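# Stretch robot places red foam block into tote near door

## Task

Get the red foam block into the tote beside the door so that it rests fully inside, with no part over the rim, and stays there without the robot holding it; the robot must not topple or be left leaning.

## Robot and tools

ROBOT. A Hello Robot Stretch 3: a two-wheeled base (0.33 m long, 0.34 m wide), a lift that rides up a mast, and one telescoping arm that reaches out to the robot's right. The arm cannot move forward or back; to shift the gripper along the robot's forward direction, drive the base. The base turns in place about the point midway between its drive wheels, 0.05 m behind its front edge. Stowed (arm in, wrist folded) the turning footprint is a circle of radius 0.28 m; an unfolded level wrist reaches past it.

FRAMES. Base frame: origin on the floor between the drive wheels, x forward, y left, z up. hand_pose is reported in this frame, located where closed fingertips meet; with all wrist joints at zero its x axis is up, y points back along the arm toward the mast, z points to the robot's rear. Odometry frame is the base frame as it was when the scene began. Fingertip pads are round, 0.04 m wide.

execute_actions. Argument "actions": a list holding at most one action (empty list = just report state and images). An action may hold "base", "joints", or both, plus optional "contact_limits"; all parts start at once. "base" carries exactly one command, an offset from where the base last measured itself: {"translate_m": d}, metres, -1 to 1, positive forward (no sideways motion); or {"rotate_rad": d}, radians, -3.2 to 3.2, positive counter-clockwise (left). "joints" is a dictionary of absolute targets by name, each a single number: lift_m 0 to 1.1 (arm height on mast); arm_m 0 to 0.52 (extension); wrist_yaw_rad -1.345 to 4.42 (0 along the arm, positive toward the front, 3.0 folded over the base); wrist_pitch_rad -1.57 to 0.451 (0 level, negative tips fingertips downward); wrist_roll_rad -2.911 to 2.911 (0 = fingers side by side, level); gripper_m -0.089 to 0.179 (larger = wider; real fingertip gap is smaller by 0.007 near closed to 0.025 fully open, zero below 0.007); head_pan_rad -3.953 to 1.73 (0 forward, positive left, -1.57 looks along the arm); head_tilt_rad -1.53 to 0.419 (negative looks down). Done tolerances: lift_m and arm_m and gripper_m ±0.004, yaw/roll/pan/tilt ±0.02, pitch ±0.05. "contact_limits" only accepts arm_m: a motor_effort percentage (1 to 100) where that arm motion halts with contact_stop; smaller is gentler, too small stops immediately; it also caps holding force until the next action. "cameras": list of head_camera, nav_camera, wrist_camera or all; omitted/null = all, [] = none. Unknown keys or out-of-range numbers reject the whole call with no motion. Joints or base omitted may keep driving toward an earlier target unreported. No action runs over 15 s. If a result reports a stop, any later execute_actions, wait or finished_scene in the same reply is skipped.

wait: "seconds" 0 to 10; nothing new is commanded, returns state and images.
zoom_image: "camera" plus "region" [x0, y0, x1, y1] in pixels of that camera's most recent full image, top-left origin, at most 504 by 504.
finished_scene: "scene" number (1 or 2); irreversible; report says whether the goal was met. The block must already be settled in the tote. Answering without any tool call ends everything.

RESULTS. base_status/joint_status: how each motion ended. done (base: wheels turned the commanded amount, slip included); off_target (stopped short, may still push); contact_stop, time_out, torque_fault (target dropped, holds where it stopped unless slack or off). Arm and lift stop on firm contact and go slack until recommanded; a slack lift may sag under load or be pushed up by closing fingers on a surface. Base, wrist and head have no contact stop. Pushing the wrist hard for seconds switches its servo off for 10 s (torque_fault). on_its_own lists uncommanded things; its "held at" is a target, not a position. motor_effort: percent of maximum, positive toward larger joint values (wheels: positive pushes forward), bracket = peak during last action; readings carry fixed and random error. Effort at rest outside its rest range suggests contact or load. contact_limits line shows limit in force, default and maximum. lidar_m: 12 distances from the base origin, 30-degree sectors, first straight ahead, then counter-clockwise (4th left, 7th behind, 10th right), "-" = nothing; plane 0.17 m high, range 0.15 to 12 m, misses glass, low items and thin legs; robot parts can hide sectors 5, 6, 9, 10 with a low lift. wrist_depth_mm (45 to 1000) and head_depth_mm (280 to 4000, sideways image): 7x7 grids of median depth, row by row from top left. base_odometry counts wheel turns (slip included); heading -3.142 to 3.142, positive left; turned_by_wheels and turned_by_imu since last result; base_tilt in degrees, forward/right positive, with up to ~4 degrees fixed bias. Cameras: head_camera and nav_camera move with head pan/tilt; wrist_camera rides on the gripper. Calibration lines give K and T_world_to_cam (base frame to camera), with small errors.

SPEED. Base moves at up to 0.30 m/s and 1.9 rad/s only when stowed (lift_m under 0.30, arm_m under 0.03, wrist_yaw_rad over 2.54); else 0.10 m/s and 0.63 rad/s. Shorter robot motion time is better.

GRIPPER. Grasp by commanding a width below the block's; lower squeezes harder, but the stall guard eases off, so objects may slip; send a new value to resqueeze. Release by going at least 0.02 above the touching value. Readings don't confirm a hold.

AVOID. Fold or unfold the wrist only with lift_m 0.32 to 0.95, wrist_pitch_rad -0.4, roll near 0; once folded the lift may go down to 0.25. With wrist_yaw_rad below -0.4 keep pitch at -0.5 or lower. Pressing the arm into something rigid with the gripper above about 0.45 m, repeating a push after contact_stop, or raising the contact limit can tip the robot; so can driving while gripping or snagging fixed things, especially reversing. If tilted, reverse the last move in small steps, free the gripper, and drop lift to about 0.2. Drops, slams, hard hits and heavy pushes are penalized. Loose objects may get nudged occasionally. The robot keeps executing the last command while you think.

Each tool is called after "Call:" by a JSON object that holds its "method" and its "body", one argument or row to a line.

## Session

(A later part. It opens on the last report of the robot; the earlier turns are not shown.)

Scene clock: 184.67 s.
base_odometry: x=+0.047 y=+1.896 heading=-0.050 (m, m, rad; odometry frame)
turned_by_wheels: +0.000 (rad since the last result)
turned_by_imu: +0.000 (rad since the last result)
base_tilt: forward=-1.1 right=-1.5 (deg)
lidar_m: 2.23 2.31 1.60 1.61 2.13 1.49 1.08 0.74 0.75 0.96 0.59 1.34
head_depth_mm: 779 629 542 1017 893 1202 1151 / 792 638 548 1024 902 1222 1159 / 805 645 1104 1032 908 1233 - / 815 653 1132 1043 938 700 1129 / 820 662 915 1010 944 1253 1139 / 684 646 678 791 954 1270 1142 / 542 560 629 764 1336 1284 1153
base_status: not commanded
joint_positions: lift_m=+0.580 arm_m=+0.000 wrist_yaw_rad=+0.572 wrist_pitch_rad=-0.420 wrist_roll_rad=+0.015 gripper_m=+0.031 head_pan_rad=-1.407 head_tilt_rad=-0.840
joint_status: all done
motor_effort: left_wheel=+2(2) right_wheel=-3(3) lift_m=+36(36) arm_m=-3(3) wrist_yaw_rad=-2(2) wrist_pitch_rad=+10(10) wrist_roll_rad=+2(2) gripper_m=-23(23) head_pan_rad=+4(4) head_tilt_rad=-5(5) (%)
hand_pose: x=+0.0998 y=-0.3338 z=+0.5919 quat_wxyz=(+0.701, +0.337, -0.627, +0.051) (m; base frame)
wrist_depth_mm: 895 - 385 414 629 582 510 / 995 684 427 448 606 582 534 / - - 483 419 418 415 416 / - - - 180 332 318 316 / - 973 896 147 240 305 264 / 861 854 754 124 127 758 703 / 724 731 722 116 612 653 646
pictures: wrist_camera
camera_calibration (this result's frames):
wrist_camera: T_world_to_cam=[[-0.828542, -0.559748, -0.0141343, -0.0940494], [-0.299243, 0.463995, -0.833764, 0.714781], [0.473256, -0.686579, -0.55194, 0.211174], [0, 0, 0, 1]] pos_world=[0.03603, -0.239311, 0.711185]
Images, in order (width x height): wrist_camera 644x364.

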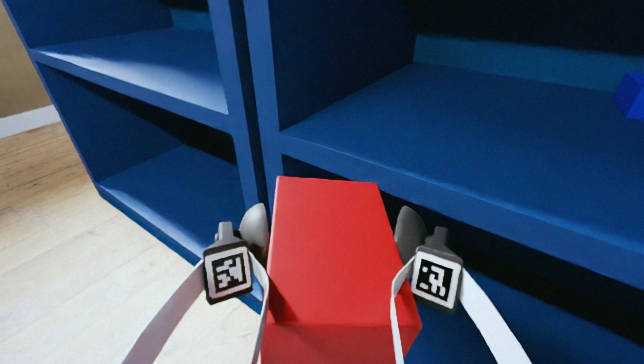

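Call:
{"method": "execute_actions", "body": {
  "actions": [
    {"base": {"translate_m": 0.3}, "joints": {"lift_m": 0.28, "wrist_yaw_rad": 2.62, "head_pan_rad": 0.0, "head_tilt_rad": -0.6}}
  ],
  "cameras": ["wrist_camera"]
}}

Call:
{"method": "execute_actions", "body": {
  "actions": [
    {"base": {"translate_m": 1.0}}
  ],
  "cameras": []
}}

Call:
{"method": "execute_actions", "body": {
  "actions": [
    {"base": {"translate_m": 0.41}}
  ],
  "cameras": []
}}

Call:
{"method": "execute_actions", "body": {
  "actions": [
    {"base": {"rotate_rad": -1.56}}
  ],
  "cameras": []
}}

Call:
{"method": "execute_actions", "body": {
  "actions": [
    {"base": {"translate_m": 1.0}}
  ],
  "cameras": ["head_camera", "wrist_camera"]
}}

Scene clock: 197.93 s.
base_odometry: x=+0.346 y=+1.881 heading=-0.050 (m, m, rad; odometry frame)
turned_by_wheels: +0.000 (rad since the last result)
turned_by_imu: -0.001 (rad since the last result)
base_tilt: forward=-1.0 right=-1.5 (deg)
lidar_m: 1.93 1.99 1.80 1.72 1.66 1.72 1.38 0.98 1.00 0.50 0.99 1.06
head_depth_mm: 1639 1804 1984 2174 1805 1456 1226 / 1636 1779 1990 2172 1792 1472 1229 / 1615 1785 2007 2162 1812 1470 1239 / 1624 1796 1996 2182 1848 1486 1245 / 1616 1790 2001 2207 1843 1485 1248 / 1612 1802 1994 2231 1862 1483 1252 / 1631 1774 1996 2200 1873 1496 1264
base_status: done
joint_positions: lift_m=+0.280 arm_m=+0.000 wrist_yaw_rad=+2.617 wrist_pitch_rad=-0.421 wrist_roll_rad=+0.015 gripper_m=+0.031 head_pan_rad=-0.007 head_tilt_rad=-0.605
joint_status: all done
motor_effort: left_wheel=+3(11) right_wheel=-3(7) lift_m=+25(32) arm_m=-3(3) wrist_yaw_rad=+1(4) wrist_pitch_rad=+11(11) wrist_roll_rad=+2(2) gripper_m=-23(22) head_pan_rad=+3(48) head_tilt_rad=+3(24) (%)
hand_pose: x=+0.0909 y=+0.0487 z=+0.2922 quat_wxyz=(+0.322, +0.711, -0.039, +0.624) (m; base frame)
wrist_depth_mm: - - - - - - - / - - - - - - - / 970 975 986 955 963 962 939 / 733 736 718 180 729 724 733 / - 591 610 147 367 591 586 / - 509 129 124 128 492 489 / - - - 117 400 417 420
pictures: wrist_camera
camera_calibration (this result's frames):
wrist_camera: T_world_to_cam=[[0.876567, -0.481073, -0.0141447, -0.0503708], [-0.276183, -0.478731, -0.833391, 0.328455], [0.39415, 0.734429, -0.552503, 0.250761], [0, 0, 0, 1]] pos_world=[0.0360295, -0.0511565, 0.411566]
Images, in order (width x height): wrist_camera 644x364.

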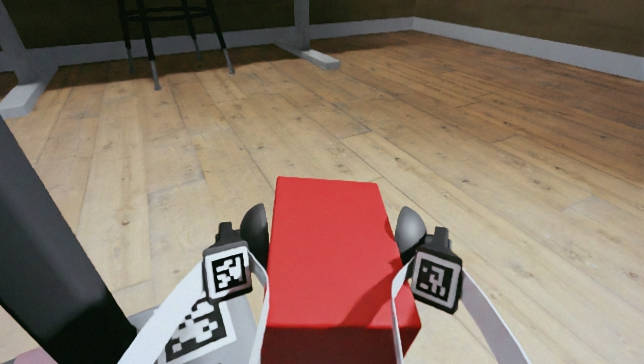

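Scene clock: 202.93 s.
base_odometry: x=+1.345 y=+1.831 heading=-0.050 (m, m, rad; odometry frame)
turned_by_wheels: +0.000 (rad since the last result)
turned_by_imu: -0.003 (rad since the last result)
base_tilt: forward=-1.2 right=-1.6 (deg)
lidar_m: 0.93 0.96 1.30 1.64 2.14 2.60 2.38 1.03 0.98 0.49 1.33 0.97
head_depth_mm: 754 838 929 1052 1207 1381 1227 / 755 836 930 1049 1200 1373 1221 / 759 836 930 1054 1209 1380 1229 / 755 837 928 1051 1212 1397 1240 / 743 818 930 1058 1214 1389 1248 / 752 831 926 1056 1209 1387 1256 / 753 832 922 1053 1205 1393 1261
base_status: done
joint_positions: lift_m=+0.280 arm_m=+0.000 wrist_yaw_rad=+2.618 wrist_pitch_rad=-0.421 wrist_roll_rad=+0.015 gripper_m=+0.031 head_pan_rad=-0.007 head_tilt_rad=-0.605
joint_status: not commanded
motor_effort: left_wheel=+3(12) right_wheel=-4(5) lift_m=+25(25) arm_m=-3(3) wrist_yaw_rad=+0(1) wrist_pitch_rad=+10(11) wrist_roll_rad=+2(2) gripper_m=-23(23) head_pan_rad=+4(3) head_tilt_rad=+3(3) (%)
hand_pose: x=+0.0908 y=+0.0487 z=+0.2922 quat_wxyz=(+0.322, +0.711, -0.038, +0.624) (m; base frame)
wrist_depth_mm: - - - - - 879 696 / - - - - - 920 719 / 979 965 967 951 953 894 738 / 736 738 731 181 721 723 711 / - 595 610 147 364 587 581 / - 507 130 124 128 489 486 / - - - 117 398 423 417
pictures: none
No camera images: the call's "cameras" was empty. Leave "cameras" out to get every camera's image.

Scene clock: 206.03 s.
base_odometry: x=+1.754 y=+1.811 heading=-0.050 (m, m, rad; odometry frame)
turned_by_wheels: +0.000 (rad since the last result)
turned_by_imu: -0.001 (rad since the last result)
base_tilt: forward=-1.2 right=-1.5 (deg)
lidar_m: 0.52 0.54 0.72 1.92 1.85 1.98 2.30 1.35 0.66 2.04 0.74 0.54
head_depth_mm: 402 443 495 558 643 755 911 / 402 443 494 558 640 753 912 / 402 443 495 558 641 753 912 / 402 443 494 560 633 753 913 / 396 434 487 540 616 754 913 / 389 432 487 553 621 755 918 / 398 438 490 553 624 756 918
base_status: done
joint_positions: lift_m=+0.280 arm_m=+0.000 wrist_yaw_rad=+2.618 wrist_pitch_rad=-0.421 wrist_roll_rad=+0.015 gripper_m=+0.031 head_pan_rad=-0.007 head_tilt_rad=-0.605
joint_status: not commanded
motor_effort: left_wheel=+3(12) right_wheel=-3(5) lift_m=+25(25) arm_m=-3(3) wrist_yaw_rad=+1(1) wrist_pitch_rad=+11(10) wrist_roll_rad=+2(2) gripper_m=-23(23) head_pan_rad=+4(5) head_tilt_rad=+2(2) (%)
hand_pose: x=+0.0908 y=+0.0487 z=+0.2922 quat_wxyz=(+0.322, +0.711, -0.038, +0.624) (m; base frame)
wrist_depth_mm: - - - 962 627 474 378 / - - - - 680 499 388 / 967 968 967 919 708 524 403 / 743 739 721 180 685 537 420 / - 586 612 147 363 543 433 / - 510 130 125 127 489 442 / - - - 117 403 424 419
pictures: none
No camera images: the call's "cameras" was empty. Leave "cameras" out to get every camera's image.

Scene clock: 208.20 s.
base_odometry: x=+1.754 y=+1.811 heading=-1.610 (m, m, rad; odometry frame)
turned_by_wheels: -1.560 (rad since the last result)
turned_by_imu: -1.570 (rad since the last result)
base_tilt: forward=-1.1 right=-1.5 (deg)
lidar_m: 1.99 0.74 0.54 0.52 0.53 0.73 1.97 1.75 1.98 2.31 1.34 0.66
head_depth_mm: 2261 2504 2787 2333 1801 1412 1223 / 2285 2491 2833 2316 1796 1469 1230 / 2249 2487 2802 2363 1812 1464 1237 / 2231 2477 2785 2382 1820 1468 1237 / 2271 2481 2802 2387 1837 1470 1253 / 2184 2052 2017 2004 1776 1508 1254 / 1447 1383 1437 1428 1400 1380 1234
base_status: done
joint_positions: lift_m=+0.280 arm_m=+0.000 wrist_yaw_rad=+2.618 wrist_pitch_rad=-0.421 wrist_roll_rad=+0.015 gripper_m=+0.031 head_pan_rad=-0.007 head_tilt_rad=-0.605
joint_status: not commanded
motor_effort: left_wheel=+3(13) right_wheel=-3(10) lift_m=+25(26) arm_m=-3(3) wrist_yaw_rad=+1(1) wrist_pitch_rad=+10(11) wrist_roll_rad=+2(2) gripper_m=-23(23) head_pan_rad=+4(3) head_tilt_rad=+3(2) (%)
hand_pose: x=+0.0908 y=+0.0487 z=+0.2922 quat_wxyz=(+0.322, +0.711, -0.038, +0.624) (m; base frame)
wrist_depth_mm: 415 456 511 584 667 807 991 / 443 492 555 634 750 917 - / 476 528 607 704 816 927 966 / 514 570 648 180 726 727 731 / - 572 609 147 366 575 584 / - 510 129 124 128 490 492 / - - - 117 398 421 420
pictures: none
No camera images: the call's "cameras" was empty. Leave "cameras" out to get every camera's image.

Scene clock: 213.20 s.
base_odometry: x=+1.716 y=+0.812 heading=-1.609 (m, m, rad; odometry frame)
turned_by_wheels: +0.000 (rad since the last result)
turned_by_imu: -0.003 (rad since the last result)
base_tilt: forward=-1.2 right=-1.4 (deg)
lidar_m: 1.67 0.73 0.55 0.53 0.54 0.74 1.99 0.62 0.45 0.44 2.38 1.74
head_depth_mm: 1402 1532 1724 1946 1791 1451 1224 / 1396 1526 1708 1946 1794 1454 1230 / 1392 1539 1712 1954 1744 1472 1239 / 1402 1539 1739 1927 1732 1473 1240 / 1400 1550 1718 1949 1846 1482 1247 / 1407 1534 1727 1919 1796 1485 1246 / 1388 1505 1483 1400 1377 1360 1242
base_status: done
joint_positions: lift_m=+0.280 arm_m=+0.000 wrist_yaw_rad=+2.618 wrist_pitch_rad=-0.421 wrist_roll_rad=+0.015 gripper_m=+0.031 head_pan_rad=-0.007 head_tilt_rad=-0.605
joint_status: not commanded
motor_effort: left_wheel=+3(12) right_wheel=-3(8) lift_m=+25(25) arm_m=-3(3) wrist_yaw_rad=+1(1) wrist_pitch_rad=+11(11) wrist_roll_rad=+2(2) gripper_m=-23(23) head_pan_rad=+3(3) head_tilt_rad=+2(2) (%)
hand_pose: x=+0.0908 y=+0.0487 z=+0.2922 quat_wxyz=(+0.322, +0.711, -0.038, +0.624) (m; base frame)
wrist_depth_mm: 421 463 519 590 664 796 956 / 446 497 557 647 734 911 - / 480 536 611 709 820 913 967 / 520 574 661 181 733 723 736 / - 583 617 147 363 584 588 / - 509 129 125 127 486 489 / - - - 117 397 419 420
pictures: head_camera (sideways: a quarter turn clockwise sets it upright), wrist_camera
camera_calibration (this result's frames):
head_camera: T_world_to_cam=[[-0.562877, 0.0476018, -0.825169, 1.0997], [-0.0167875, 0.997476, 0.0689931, -0.0872167], [0.82637, 0.0526872, -0.560657, 0.682808], [0, 0, 0, 1]] pos_world=[0.0532818, -0.0013266, 1.29628]
wrist_camera: T_world_to_cam=[[0.876672, -0.480881, -0.014151, -0.0503455], [-0.276139, -0.478895, -0.833311, 0.328386], [0.393946, 0.734448, -0.552624, 0.250817], [0, 0, 0, 1]] pos_world=[0.0360082, -0.05116, 0.411542]
Images, in order (width x height): head_camera 896x504, wrist_camera 644x364.

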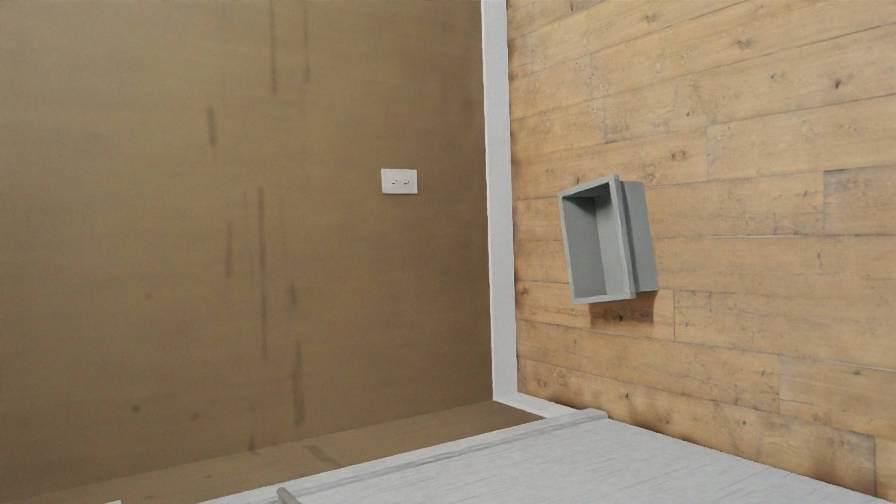

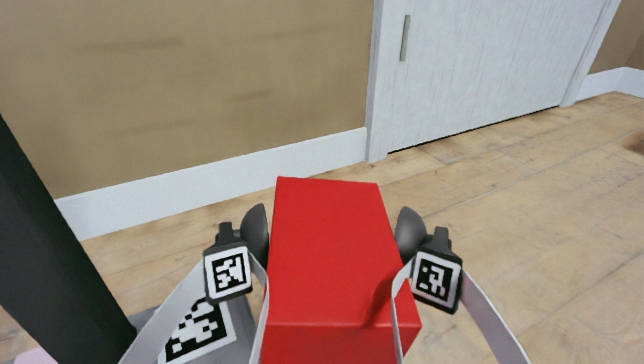

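Call:
{"method": "execute_actions", "body": {
  "actions": [
    {"base": {"translate_m": 0.77}, "joints": {"lift_m": 0.295}}
  ],
  "cameras": []
}}

Call:
{"method": "execute_actions", "body": {
  "actions": [
    {"base": {"rotate_rad": 1.43}, "joints": {"head_pan_rad": -1.3, "head_tilt_rad": -1.2}}
  ],
  "cameras": ["head_camera"]
}}

Call:
{"method": "execute_actions", "body": {
  "actions": [
    {"joints": {"wrist_yaw_rad": 1.85, "arm_m": 0.27, "wrist_pitch_rad": -0.8}}
  ],
  "cameras": ["head_camera", "wrist_camera"]
}}

Scene clock: 257.73 s.
base_odometry: x=+1.686 y=+0.042 heading=-1.609 (m, m, rad; odometry frame)
turned_by_wheels: +0.000 (rad since the last result)
turned_by_imu: -0.002 (rad since the last result)
base_tilt: forward=-1.0 right=-1.4 (deg)
lidar_m: 0.90 0.72 0.54 0.51 0.53 0.74 2.01 0.94 1.17 2.92 1.29 0.93
head_depth_mm: 729 803 903 1015 1162 1347 1221 / 729 807 898 1015 1165 1358 1241 / 732 803 898 1018 1165 1355 1235 / 730 804 896 1016 1162 1373 1237 / 731 805 895 1016 1165 1373 1245 / 731 810 897 1013 1168 1378 1245 / 734 807 902 1017 1173 1342 1229
base_status: done
joint_positions: lift_m=+0.295 arm_m=+0.000 wrist_yaw_rad=+2.618 wrist_pitch_rad=-0.422 wrist_roll_rad=+0.015 gripper_m=+0.031 head_pan_rad=-0.007 head_tilt_rad=-0.605
joint_status: all done
motor_effort: left_wheel=+3(12) right_wheel=-3(8) lift_m=+36(37) arm_m=-3(3) wrist_yaw_rad=+1(1) wrist_pitch_rad=+11(11) wrist_roll_rad=+2(2) gripper_m=-23(23) head_pan_rad=+4(4) head_tilt_rad=+2(2) (%)
hand_pose: x=+0.0908 y=+0.0486 z=+0.3066 quat_wxyz=(+0.322, +0.711, -0.038, +0.624) (m; base frame)
wrist_depth_mm: 414 456 512 581 675 776 667 / 440 489 553 636 748 848 695 / 474 530 601 693 852 880 721 / 513 570 661 181 752 750 720 / - 585 631 147 292 522 473 / - 527 304 124 127 401 451 / - - - 116 414 382 354
pictures: none
No camera images: the call's "cameras" was empty. Leave "cameras" out to get every camera's image.

Scene clock: 260.07 s.
base_odometry: x=+1.686 y=+0.042 heading=-0.179 (m, m, rad; odometry frame)
turned_by_wheels: +1.430 (rad since the last result)
turned_by_imu: +1.439 (rad since the last result)
base_tilt: forward=-1.0 right=-1.4 (deg)
lidar_m: 0.51 0.52 0.67 1.35 0.94 1.03 2.11 1.51 0.98 0.90 0.90 0.56
head_depth_mm: 884 1083 1390 1368 1257 1175 1109 / 900 1111 1419 1371 1260 - - / 909 1123 1450 1392 1278 - - / 926 1143 1469 1388 1266 1195 1069 / 943 1174 1469 1398 1293 1195 1095 / 954 1190 1454 1390 1297 1196 1114 / 972 1124 1174 1185 1240 1186 1120
base_status: done
joint_positions: lift_m=+0.295 arm_m=+0.000 wrist_yaw_rad=+2.618 wrist_pitch_rad=-0.422 wrist_roll_rad=+0.015 gripper_m=+0.031 head_pan_rad=-1.293 head_tilt_rad=-1.186
joint_status: all done
motor_effort: left_wheel=-4(11) right_wheel=+3(11) lift_m=+36(36) arm_m=-3(3) wrist_yaw_rad=+1(1) wrist_pitch_rad=+11(11) wrist_roll_rad=+2(2) gripper_m=-23(23) head_pan_rad=-4(49) head_tilt_rad=-6(37) (%)
hand_pose: x=+0.0908 y=+0.0486 z=+0.3066 quat_wxyz=(+0.322, +0.711, -0.038, +0.624) (m; base frame)
wrist_depth_mm: - - - 809 584 438 365 / - - - 898 609 464 377 / - 991 - 913 630 491 395 / 758 765 750 181 675 521 415 / - 605 637 147 372 551 429 / - 524 304 124 127 506 458 / - - - 116 410 435 436
pictures: head_camera (sideways: a quarter turn clockwise sets it upright)
camera_calibration (this result's frames):
head_camera: T_world_to_cam=[[-0.211264, 0.900178, -0.380851, 0.518639], [0.964048, 0.256155, 0.0706759, -0.0953364], [0.161178, -0.352228, -0.921931, 1.15663], [0, 0, 0, 1]] pos_world=[0.0150553, -0.0350492, 1.27059]
Images, in order (width x height): head_camera 896x504.

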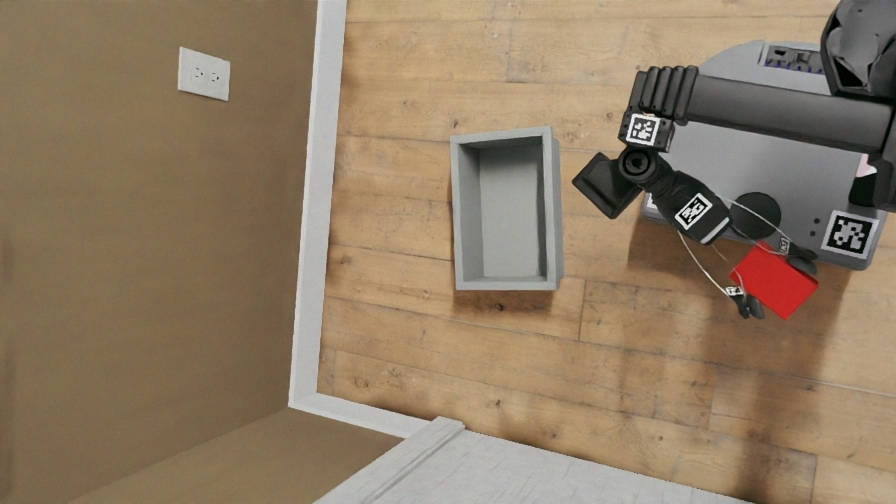

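Scene clock: 263.27 s.
base_odometry: x=+1.686 y=+0.042 heading=-0.179 (m, m, rad; odometry frame)
turned_by_wheels: +0.000 (rad since the last result)
turned_by_imu: +0.000 (rad since the last result)
base_tilt: forward=-1.1 right=-1.5 (deg)
lidar_m: 0.51 0.52 0.67 1.35 0.95 1.04 2.10 1.51 0.98 0.90 0.90 0.56
head_depth_mm: 889 1085 1387 1384 1259 1169 1107 / 895 1104 1404 1359 1264 - - / 909 1124 1450 1393 1267 - - / 922 1141 1472 1395 1254 1187 1098 / 936 1167 1477 1396 1285 1188 1110 / 954 1192 1449 1402 1293 1201 1113 / 967 1110 1171 1196 1246 1188 1120
base_status: not commanded
joint_positions: lift_m=+0.295 arm_m=+0.270 wrist_yaw_rad=+1.852 wrist_pitch_rad=-0.812 wrist_roll_rad=+0.015 gripper_m=+0.031 head_pan_rad=-1.293 head_tilt_rad=-1.186
joint_status: all done
motor_effort: left_wheel=-3(3) right_wheel=+4(4) lift_m=+36(36) arm_m=+2(3) wrist_yaw_rad=-2(4) wrist_pitch_rad=+6(10) wrist_roll_rad=+2(2) gripper_m=-23(23) head_pan_rad=-4(5) head_tilt_rad=-7(6) (%)
hand_pose: x=+0.1312 y=-0.3708 z=+0.2309 quat_wxyz=(+0.613, +0.689, -0.171, +0.346) (m; base frame)
wrist_depth_mm: 636 602 570 530 503 486 468 / 611 609 597 585 560 554 525 / 536 532 525 515 519 508 507 / 476 467 466 181 462 457 453 / 425 423 426 147 238 404 411 / 393 385 369 124 128 373 373 / - 357 347 117 306 341 342
pictures: head_camera (sideways: a quarter turn clockwise sets it upright), wrist_camera
camera_calibration (this result's frames):
head_camera: T_world_to_cam=[[-0.211247, 0.900182, -0.380851, 0.518638], [0.964053, 0.256137, 0.0706759, -0.0953364], [0.161171, -0.352231, -0.921931, 1.15663], [0, 0, 0, 1]] pos_world=[0.0150546, -0.0350494, 1.27059]
wrist_camera: T_world_to_cam=[[0.29145, -0.956345, -0.0214889, -0.386194], [-0.796226, -0.23008, -0.559542, 0.184858], [0.530171, 0.180189, -0.828523, 0.34943], [0, 0, 0, 1]] pos_world=[0.0744878, -0.389766, 0.384648]
Images, in order (width x height): head_camera 896x504, wrist_camera 644x364.

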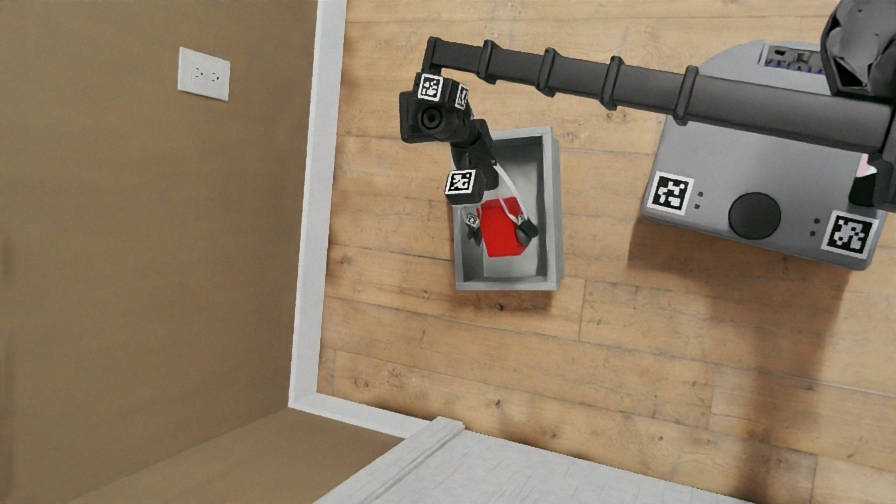

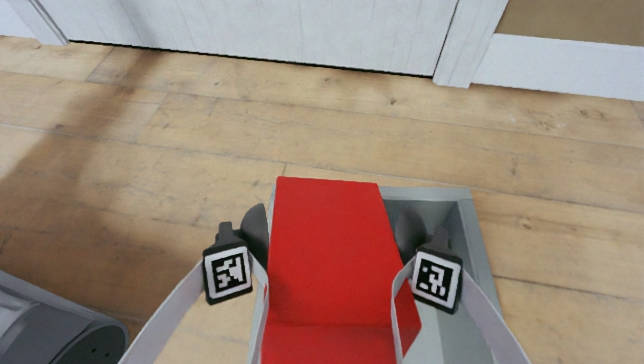

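Call:
{"method": "execute_actions", "body": {
  "actions": [
    {"joints": {"arm_m": 0.32, "lift_m": 0.2}}
  ],
  "cameras": ["wrist_camera"]
}}

Scene clock: 286.83 s.
base_odometry: x=+1.686 y=+0.042 heading=-0.179 (m, m, rad; odometry frame)
turned_by_wheels: +0.000 (rad since the last result)
turned_by_imu: +0.000 (rad since the last result)
base_tilt: forward=-1.1 right=-1.5 (deg)
lidar_m: 0.52 0.52 0.67 1.35 0.94 1.04 2.11 1.51 0.98 0.41 0.90 0.56
head_depth_mm: 887 1088 1392 1361 1251 1172 1111 / 898 1100 1416 1362 1265 - - / 907 1123 1466 1402 1259 - - / 924 1139 1448 1386 1262 1189 1099 / 937 1170 1467 1408 1290 1181 1100 / 951 1192 1458 1391 1303 1190 1111 / 969 1121 1170 1178 1238 1188 1120
base_status: not commanded
joint_positions: lift_m=+0.200 arm_m=+0.320 wrist_yaw_rad=+1.852 wrist_pitch_rad=-0.813 wrist_roll_rad=+0.015 gripper_m=+0.031 head_pan_rad=-1.293 head_tilt_rad=-1.186
joint_status: all done
motor_effort: left_wheel=-4(3) right_wheel=+3(4) lift_m=+25(30) arm_m=+3(3) wrist_yaw_rad=-2(2) wrist_pitch_rad=+6(6) wrist_roll_rad=+2(2) gripper_m=-23(23) head_pan_rad=-4(5) head_tilt_rad=-6(7) (%)
hand_pose: x=+0.1311 y=-0.4209 z=+0.1362 quat_wxyz=(+0.613, +0.690, -0.171, +0.346) (m; base frame)
wrist_depth_mm: 538 536 524 516 490 481 465 / 461 453 453 446 446 438 440 / 402 401 248 249 243 389 384 / 358 354 286 179 277 345 343 / 322 316 229 148 176 306 309 / 293 280 232 125 128 280 282 / 270 193 253 116 184 256 260
pictures: wrist_camera
camera_calibration (this result's frames):
wrist_camera: T_world_to_cam=[[0.291438, -0.956348, -0.0214975, -0.436043], [-0.796534, -0.230169, -0.559067, 0.120242], [0.529715, 0.180057, -0.828843, 0.280142], [0, 0, 0, 1]] pos_world=[0.0744609, -0.439775, 0.290044]
Images, in order (width x height): wrist_camera 644x364.

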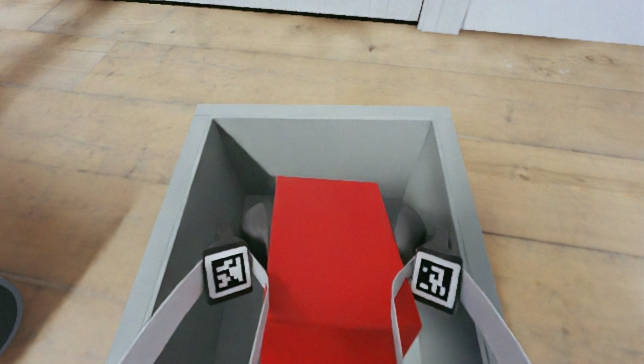

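Call:
{"method": "execute_actions", "body": {
  "actions": [
    {"joints": {"arm_m": 0.312, "lift_m": 0.122}}
  ],
  "cameras": ["wrist_camera"]
}}

Call:
{"method": "execute_actions", "body": {
  "actions": [
    {"joints": {"gripper_m": 0.105}}
  ],
  "cameras": ["wrist_camera"]
}}

Call:
{"method": "execute_actions", "body": {
  "actions": [
    {"joints": {"lift_m": 0.3}}
  ],
  "cameras": ["wrist_camera", "head_camera"]
}}

Scene clock: 297.03 s.
base_odometry: x=+1.686 y=+0.042 heading=-0.179 (m, m, rad; odometry frame)
turned_by_wheels: +0.000 (rad since the last result)
turned_by_imu: +0.000 (rad since the last result)
base_tilt: forward=-1.2 right=-1.6 (deg)
lidar_m: 0.51 0.52 0.66 1.35 0.95 1.04 2.11 1.51 0.98 0.90 0.90 0.56
head_depth_mm: 884 1087 1388 1359 1254 1173 1094 / 897 1111 1424 1407 1245 - - / 910 1129 1448 1405 1260 - - / 926 1148 1463 1393 1257 1194 1115 / 940 1172 1473 1394 1284 1192 1106 / 953 1195 1453 1386 1299 1205 1113 / 970 1125 1169 1187 1239 1193 1115
base_status: not commanded
joint_positions: lift_m=+0.122 arm_m=+0.312 wrist_yaw_rad=+1.852 wrist_pitch_rad=-0.813 wrist_roll_rad=+0.015 gripper_m=+0.031 head_pan_rad=-1.293 head_tilt_rad=-1.186
joint_status: all done
motor_effort: left_wheel=-4(3) right_wheel=+4(4) lift_m=+25(25) arm_m=-3(4) wrist_yaw_rad=-1(2) wrist_pitch_rad=+6(7) wrist_roll_rad=+2(1) gripper_m=-23(23) head_pan_rad=-4(5) head_tilt_rad=-7(7) (%)
hand_pose: x=+0.1311 y=-0.4135 z=+0.0582 quat_wxyz=(+0.613, +0.690, -0.171, +0.346) (m; base frame)
wrist_depth_mm: 392 379 181 179 177 181 372 / 338 160 205 204 202 159 321 / 297 139 233 246 237 146 281 / 253 140 246 180 245 146 117 / 109 140 213 147 185 145 105 / 108 141 202 124 127 134 95 / 108 133 192 116 184 132 93
pictures: wrist_camera
camera_calibration (this result's frames):
wrist_camera: T_world_to_cam=[[0.291435, -0.956349, -0.0214991, -0.430627], [-0.7966, -0.230188, -0.558966, 0.078302], [0.529617, 0.180029, -0.828912, 0.214155], [0, 0, 0, 1]] pos_world=[0.0744551, -0.43236, 0.212026]
Images, in order (width x height): wrist_camera 644x364.

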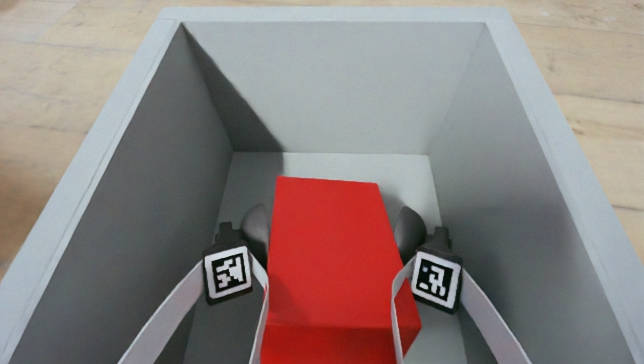

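Scene clock: 298.27 s.
base_odometry: x=+1.686 y=+0.042 heading=-0.179 (m, m, rad; odometry frame)
turned_by_wheels: +0.000 (rad since the last result)
turned_by_imu: +0.000 (rad since the last result)
base_tilt: forward=-1.1 right=-1.6 (deg)
lidar_m: 0.51 0.52 0.67 1.35 0.94 1.04 2.11 1.51 0.98 0.90 0.90 0.56
head_depth_mm: 886 1087 1397 1372 1258 1173 1096 / 896 1102 1418 1415 1255 - - / 910 1118 1452 1391 1255 - - / 928 1151 1469 1393 1257 1187 1108 / 939 1172 1472 1401 1285 1191 1111 / 952 1190 1455 1392 1304 1199 1116 / 967 1119 1167 1189 1242 1198 1123
base_status: not commanded
joint_positions: lift_m=+0.122 arm_m=+0.312 wrist_yaw_rad=+1.852 wrist_pitch_rad=-0.813 wrist_roll_rad=+0.015 gripper_m=+0.105 head_pan_rad=-1.293 head_tilt_rad=-1.186
joint_status: all done
motor_effort: left_wheel=-4(4) right_wheel=+4(3) lift_m=+25(26) arm_m=-4(3) wrist_yaw_rad=-2(2) wrist_pitch_rad=+7(7) wrist_roll_rad=+2(2) gripper_m=+0(97) head_pan_rad=-4(4) head_tilt_rad=-6(6) (%)
hand_pose: x=+0.1311 y=-0.4135 z=+0.0582 quat_wxyz=(+0.613, +0.690, -0.171, +0.346) (m; base frame)
wrist_depth_mm: 395 380 181 179 178 181 371 / 339 160 206 204 200 159 319 / 298 139 233 246 237 146 281 / 252 140 244 254 247 146 117 / 109 140 224 181 228 140 105 / 108 132 202 164 201 125 95 / 106 152 193 153 155 154 93
pictures: wrist_camera
camera_calibration (this result's frames):
wrist_camera: T_world_to_cam=[[0.291434, -0.956349, -0.0214994, -0.430627], [-0.796607, -0.230189, -0.558954, 0.0782983], [0.529606, 0.180025, -0.82892, 0.214155], [0, 0, 0, 1]] pos_world=[0.0744545, -0.43236, 0.212024]
Images, in order (width x height): wrist_camera 644x364.

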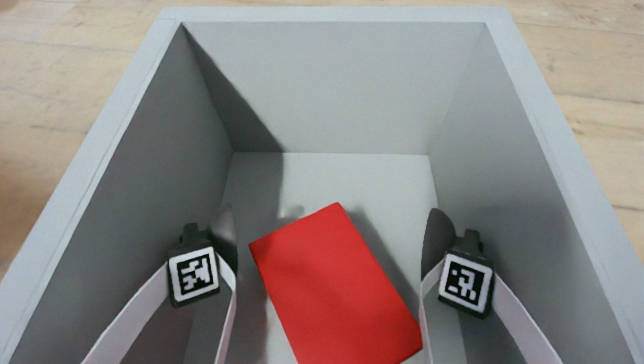

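Scene clock: 300.73 s.
base_odometry: x=+1.686 y=+0.042 heading=-0.179 (m, m, rad; odometry frame)
turned_by_wheels: +0.000 (rad since the last result)
turned_by_imu: +0.000 (rad since the last result)
base_tilt: forward=-1.1 right=-1.5 (deg)
lidar_m: 0.51 0.52 0.67 1.35 0.95 1.04 2.11 1.51 0.98 0.90 0.90 0.56
head_depth_mm: 886 1086 1382 1366 1258 1177 1106 / 895 1102 1414 1348 1256 - - / 908 1131 1452 1396 1259 - - / 925 1146 1469 1392 1256 1185 1106 / 944 1169 1478 1408 1280 1200 1106 / 952 1196 1457 1395 1289 1194 1114 / 971 1121 1175 1191 1245 1187 1120
base_status: not commanded
joint_positions: lift_m=+0.300 arm_m=+0.312 wrist_yaw_rad=+1.852 wrist_pitch_rad=-0.813 wrist_roll_rad=+0.015 gripper_m=+0.105 head_pan_rad=-1.293 head_tilt_rad=-1.186
joint_status: all done
motor_effort: left_wheel=-4(3) right_wheel=+3(4) lift_m=+36(38) arm_m=-3(3) wrist_yaw_rad=-2(2) wrist_pitch_rad=+7(6) wrist_roll_rad=+2(2) gripper_m=+0(0) head_pan_rad=-4(4) head_tilt_rad=-7(7) (%)
hand_pose: x=+0.1311 y=-0.4135 z=+0.2358 quat_wxyz=(+0.613, +0.690, -0.171, +0.346) (m; base frame)
wrist_depth_mm: 643 615 582 539 503 503 470 / 625 612 602 593 566 559 536 / 545 532 529 525 523 524 515 / 481 476 475 344 455 461 459 / 430 430 360 405 367 414 416 / 400 391 363 380 365 384 377 / - 358 326 316 339 349 347
pictures: head_camera (sideways: a quarter turn clockwise sets it upright), wrist_camera
camera_calibration (this result's frames):
head_camera: T_world_to_cam=[[-0.211247, 0.900182, -0.380851, 0.518639], [0.964053, 0.256137, 0.0706759, -0.0953364], [0.161171, -0.352231, -0.921931, 1.15663], [0, 0, 0, 1]] pos_world=[0.0150546, -0.0350494, 1.27059]
wrist_camera: T_world_to_cam=[[0.291434, -0.956349, -0.0214994, -0.426807], [-0.796608, -0.230189, -0.558954, 0.177549], [0.529606, 0.180025, -0.82892, 0.36134], [0, 0, 0, 1]] pos_world=[0.0744545, -0.432357, 0.389587]
Images, in order (width x height): head_camera 896x504, wrist_camera 644x364.

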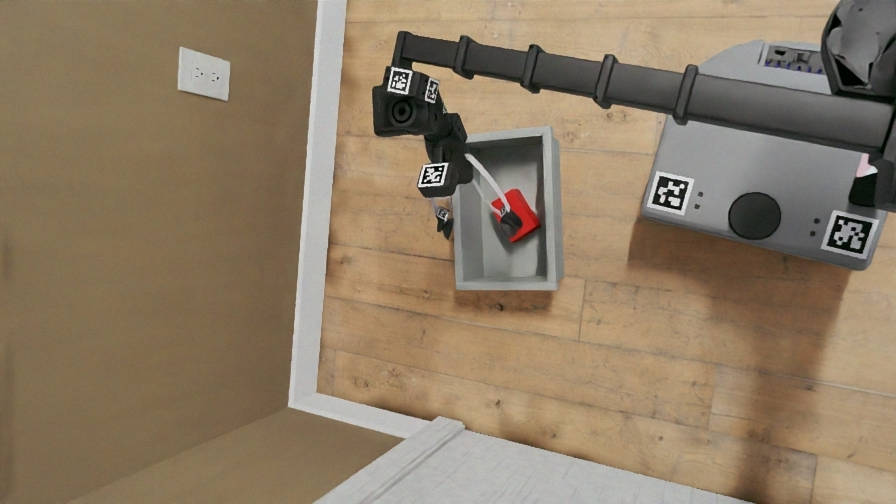

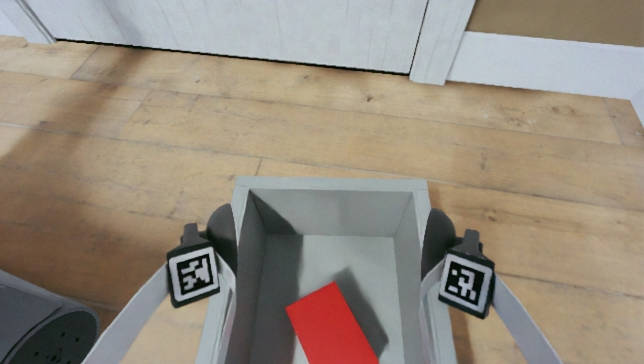

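The block is lying inside the tote, and the gripper is clear of it. Ending scene 2.

Call:
{"method": "finished_scene", "body": {
  "scene": 2
}}

The scene is finished: the task was done.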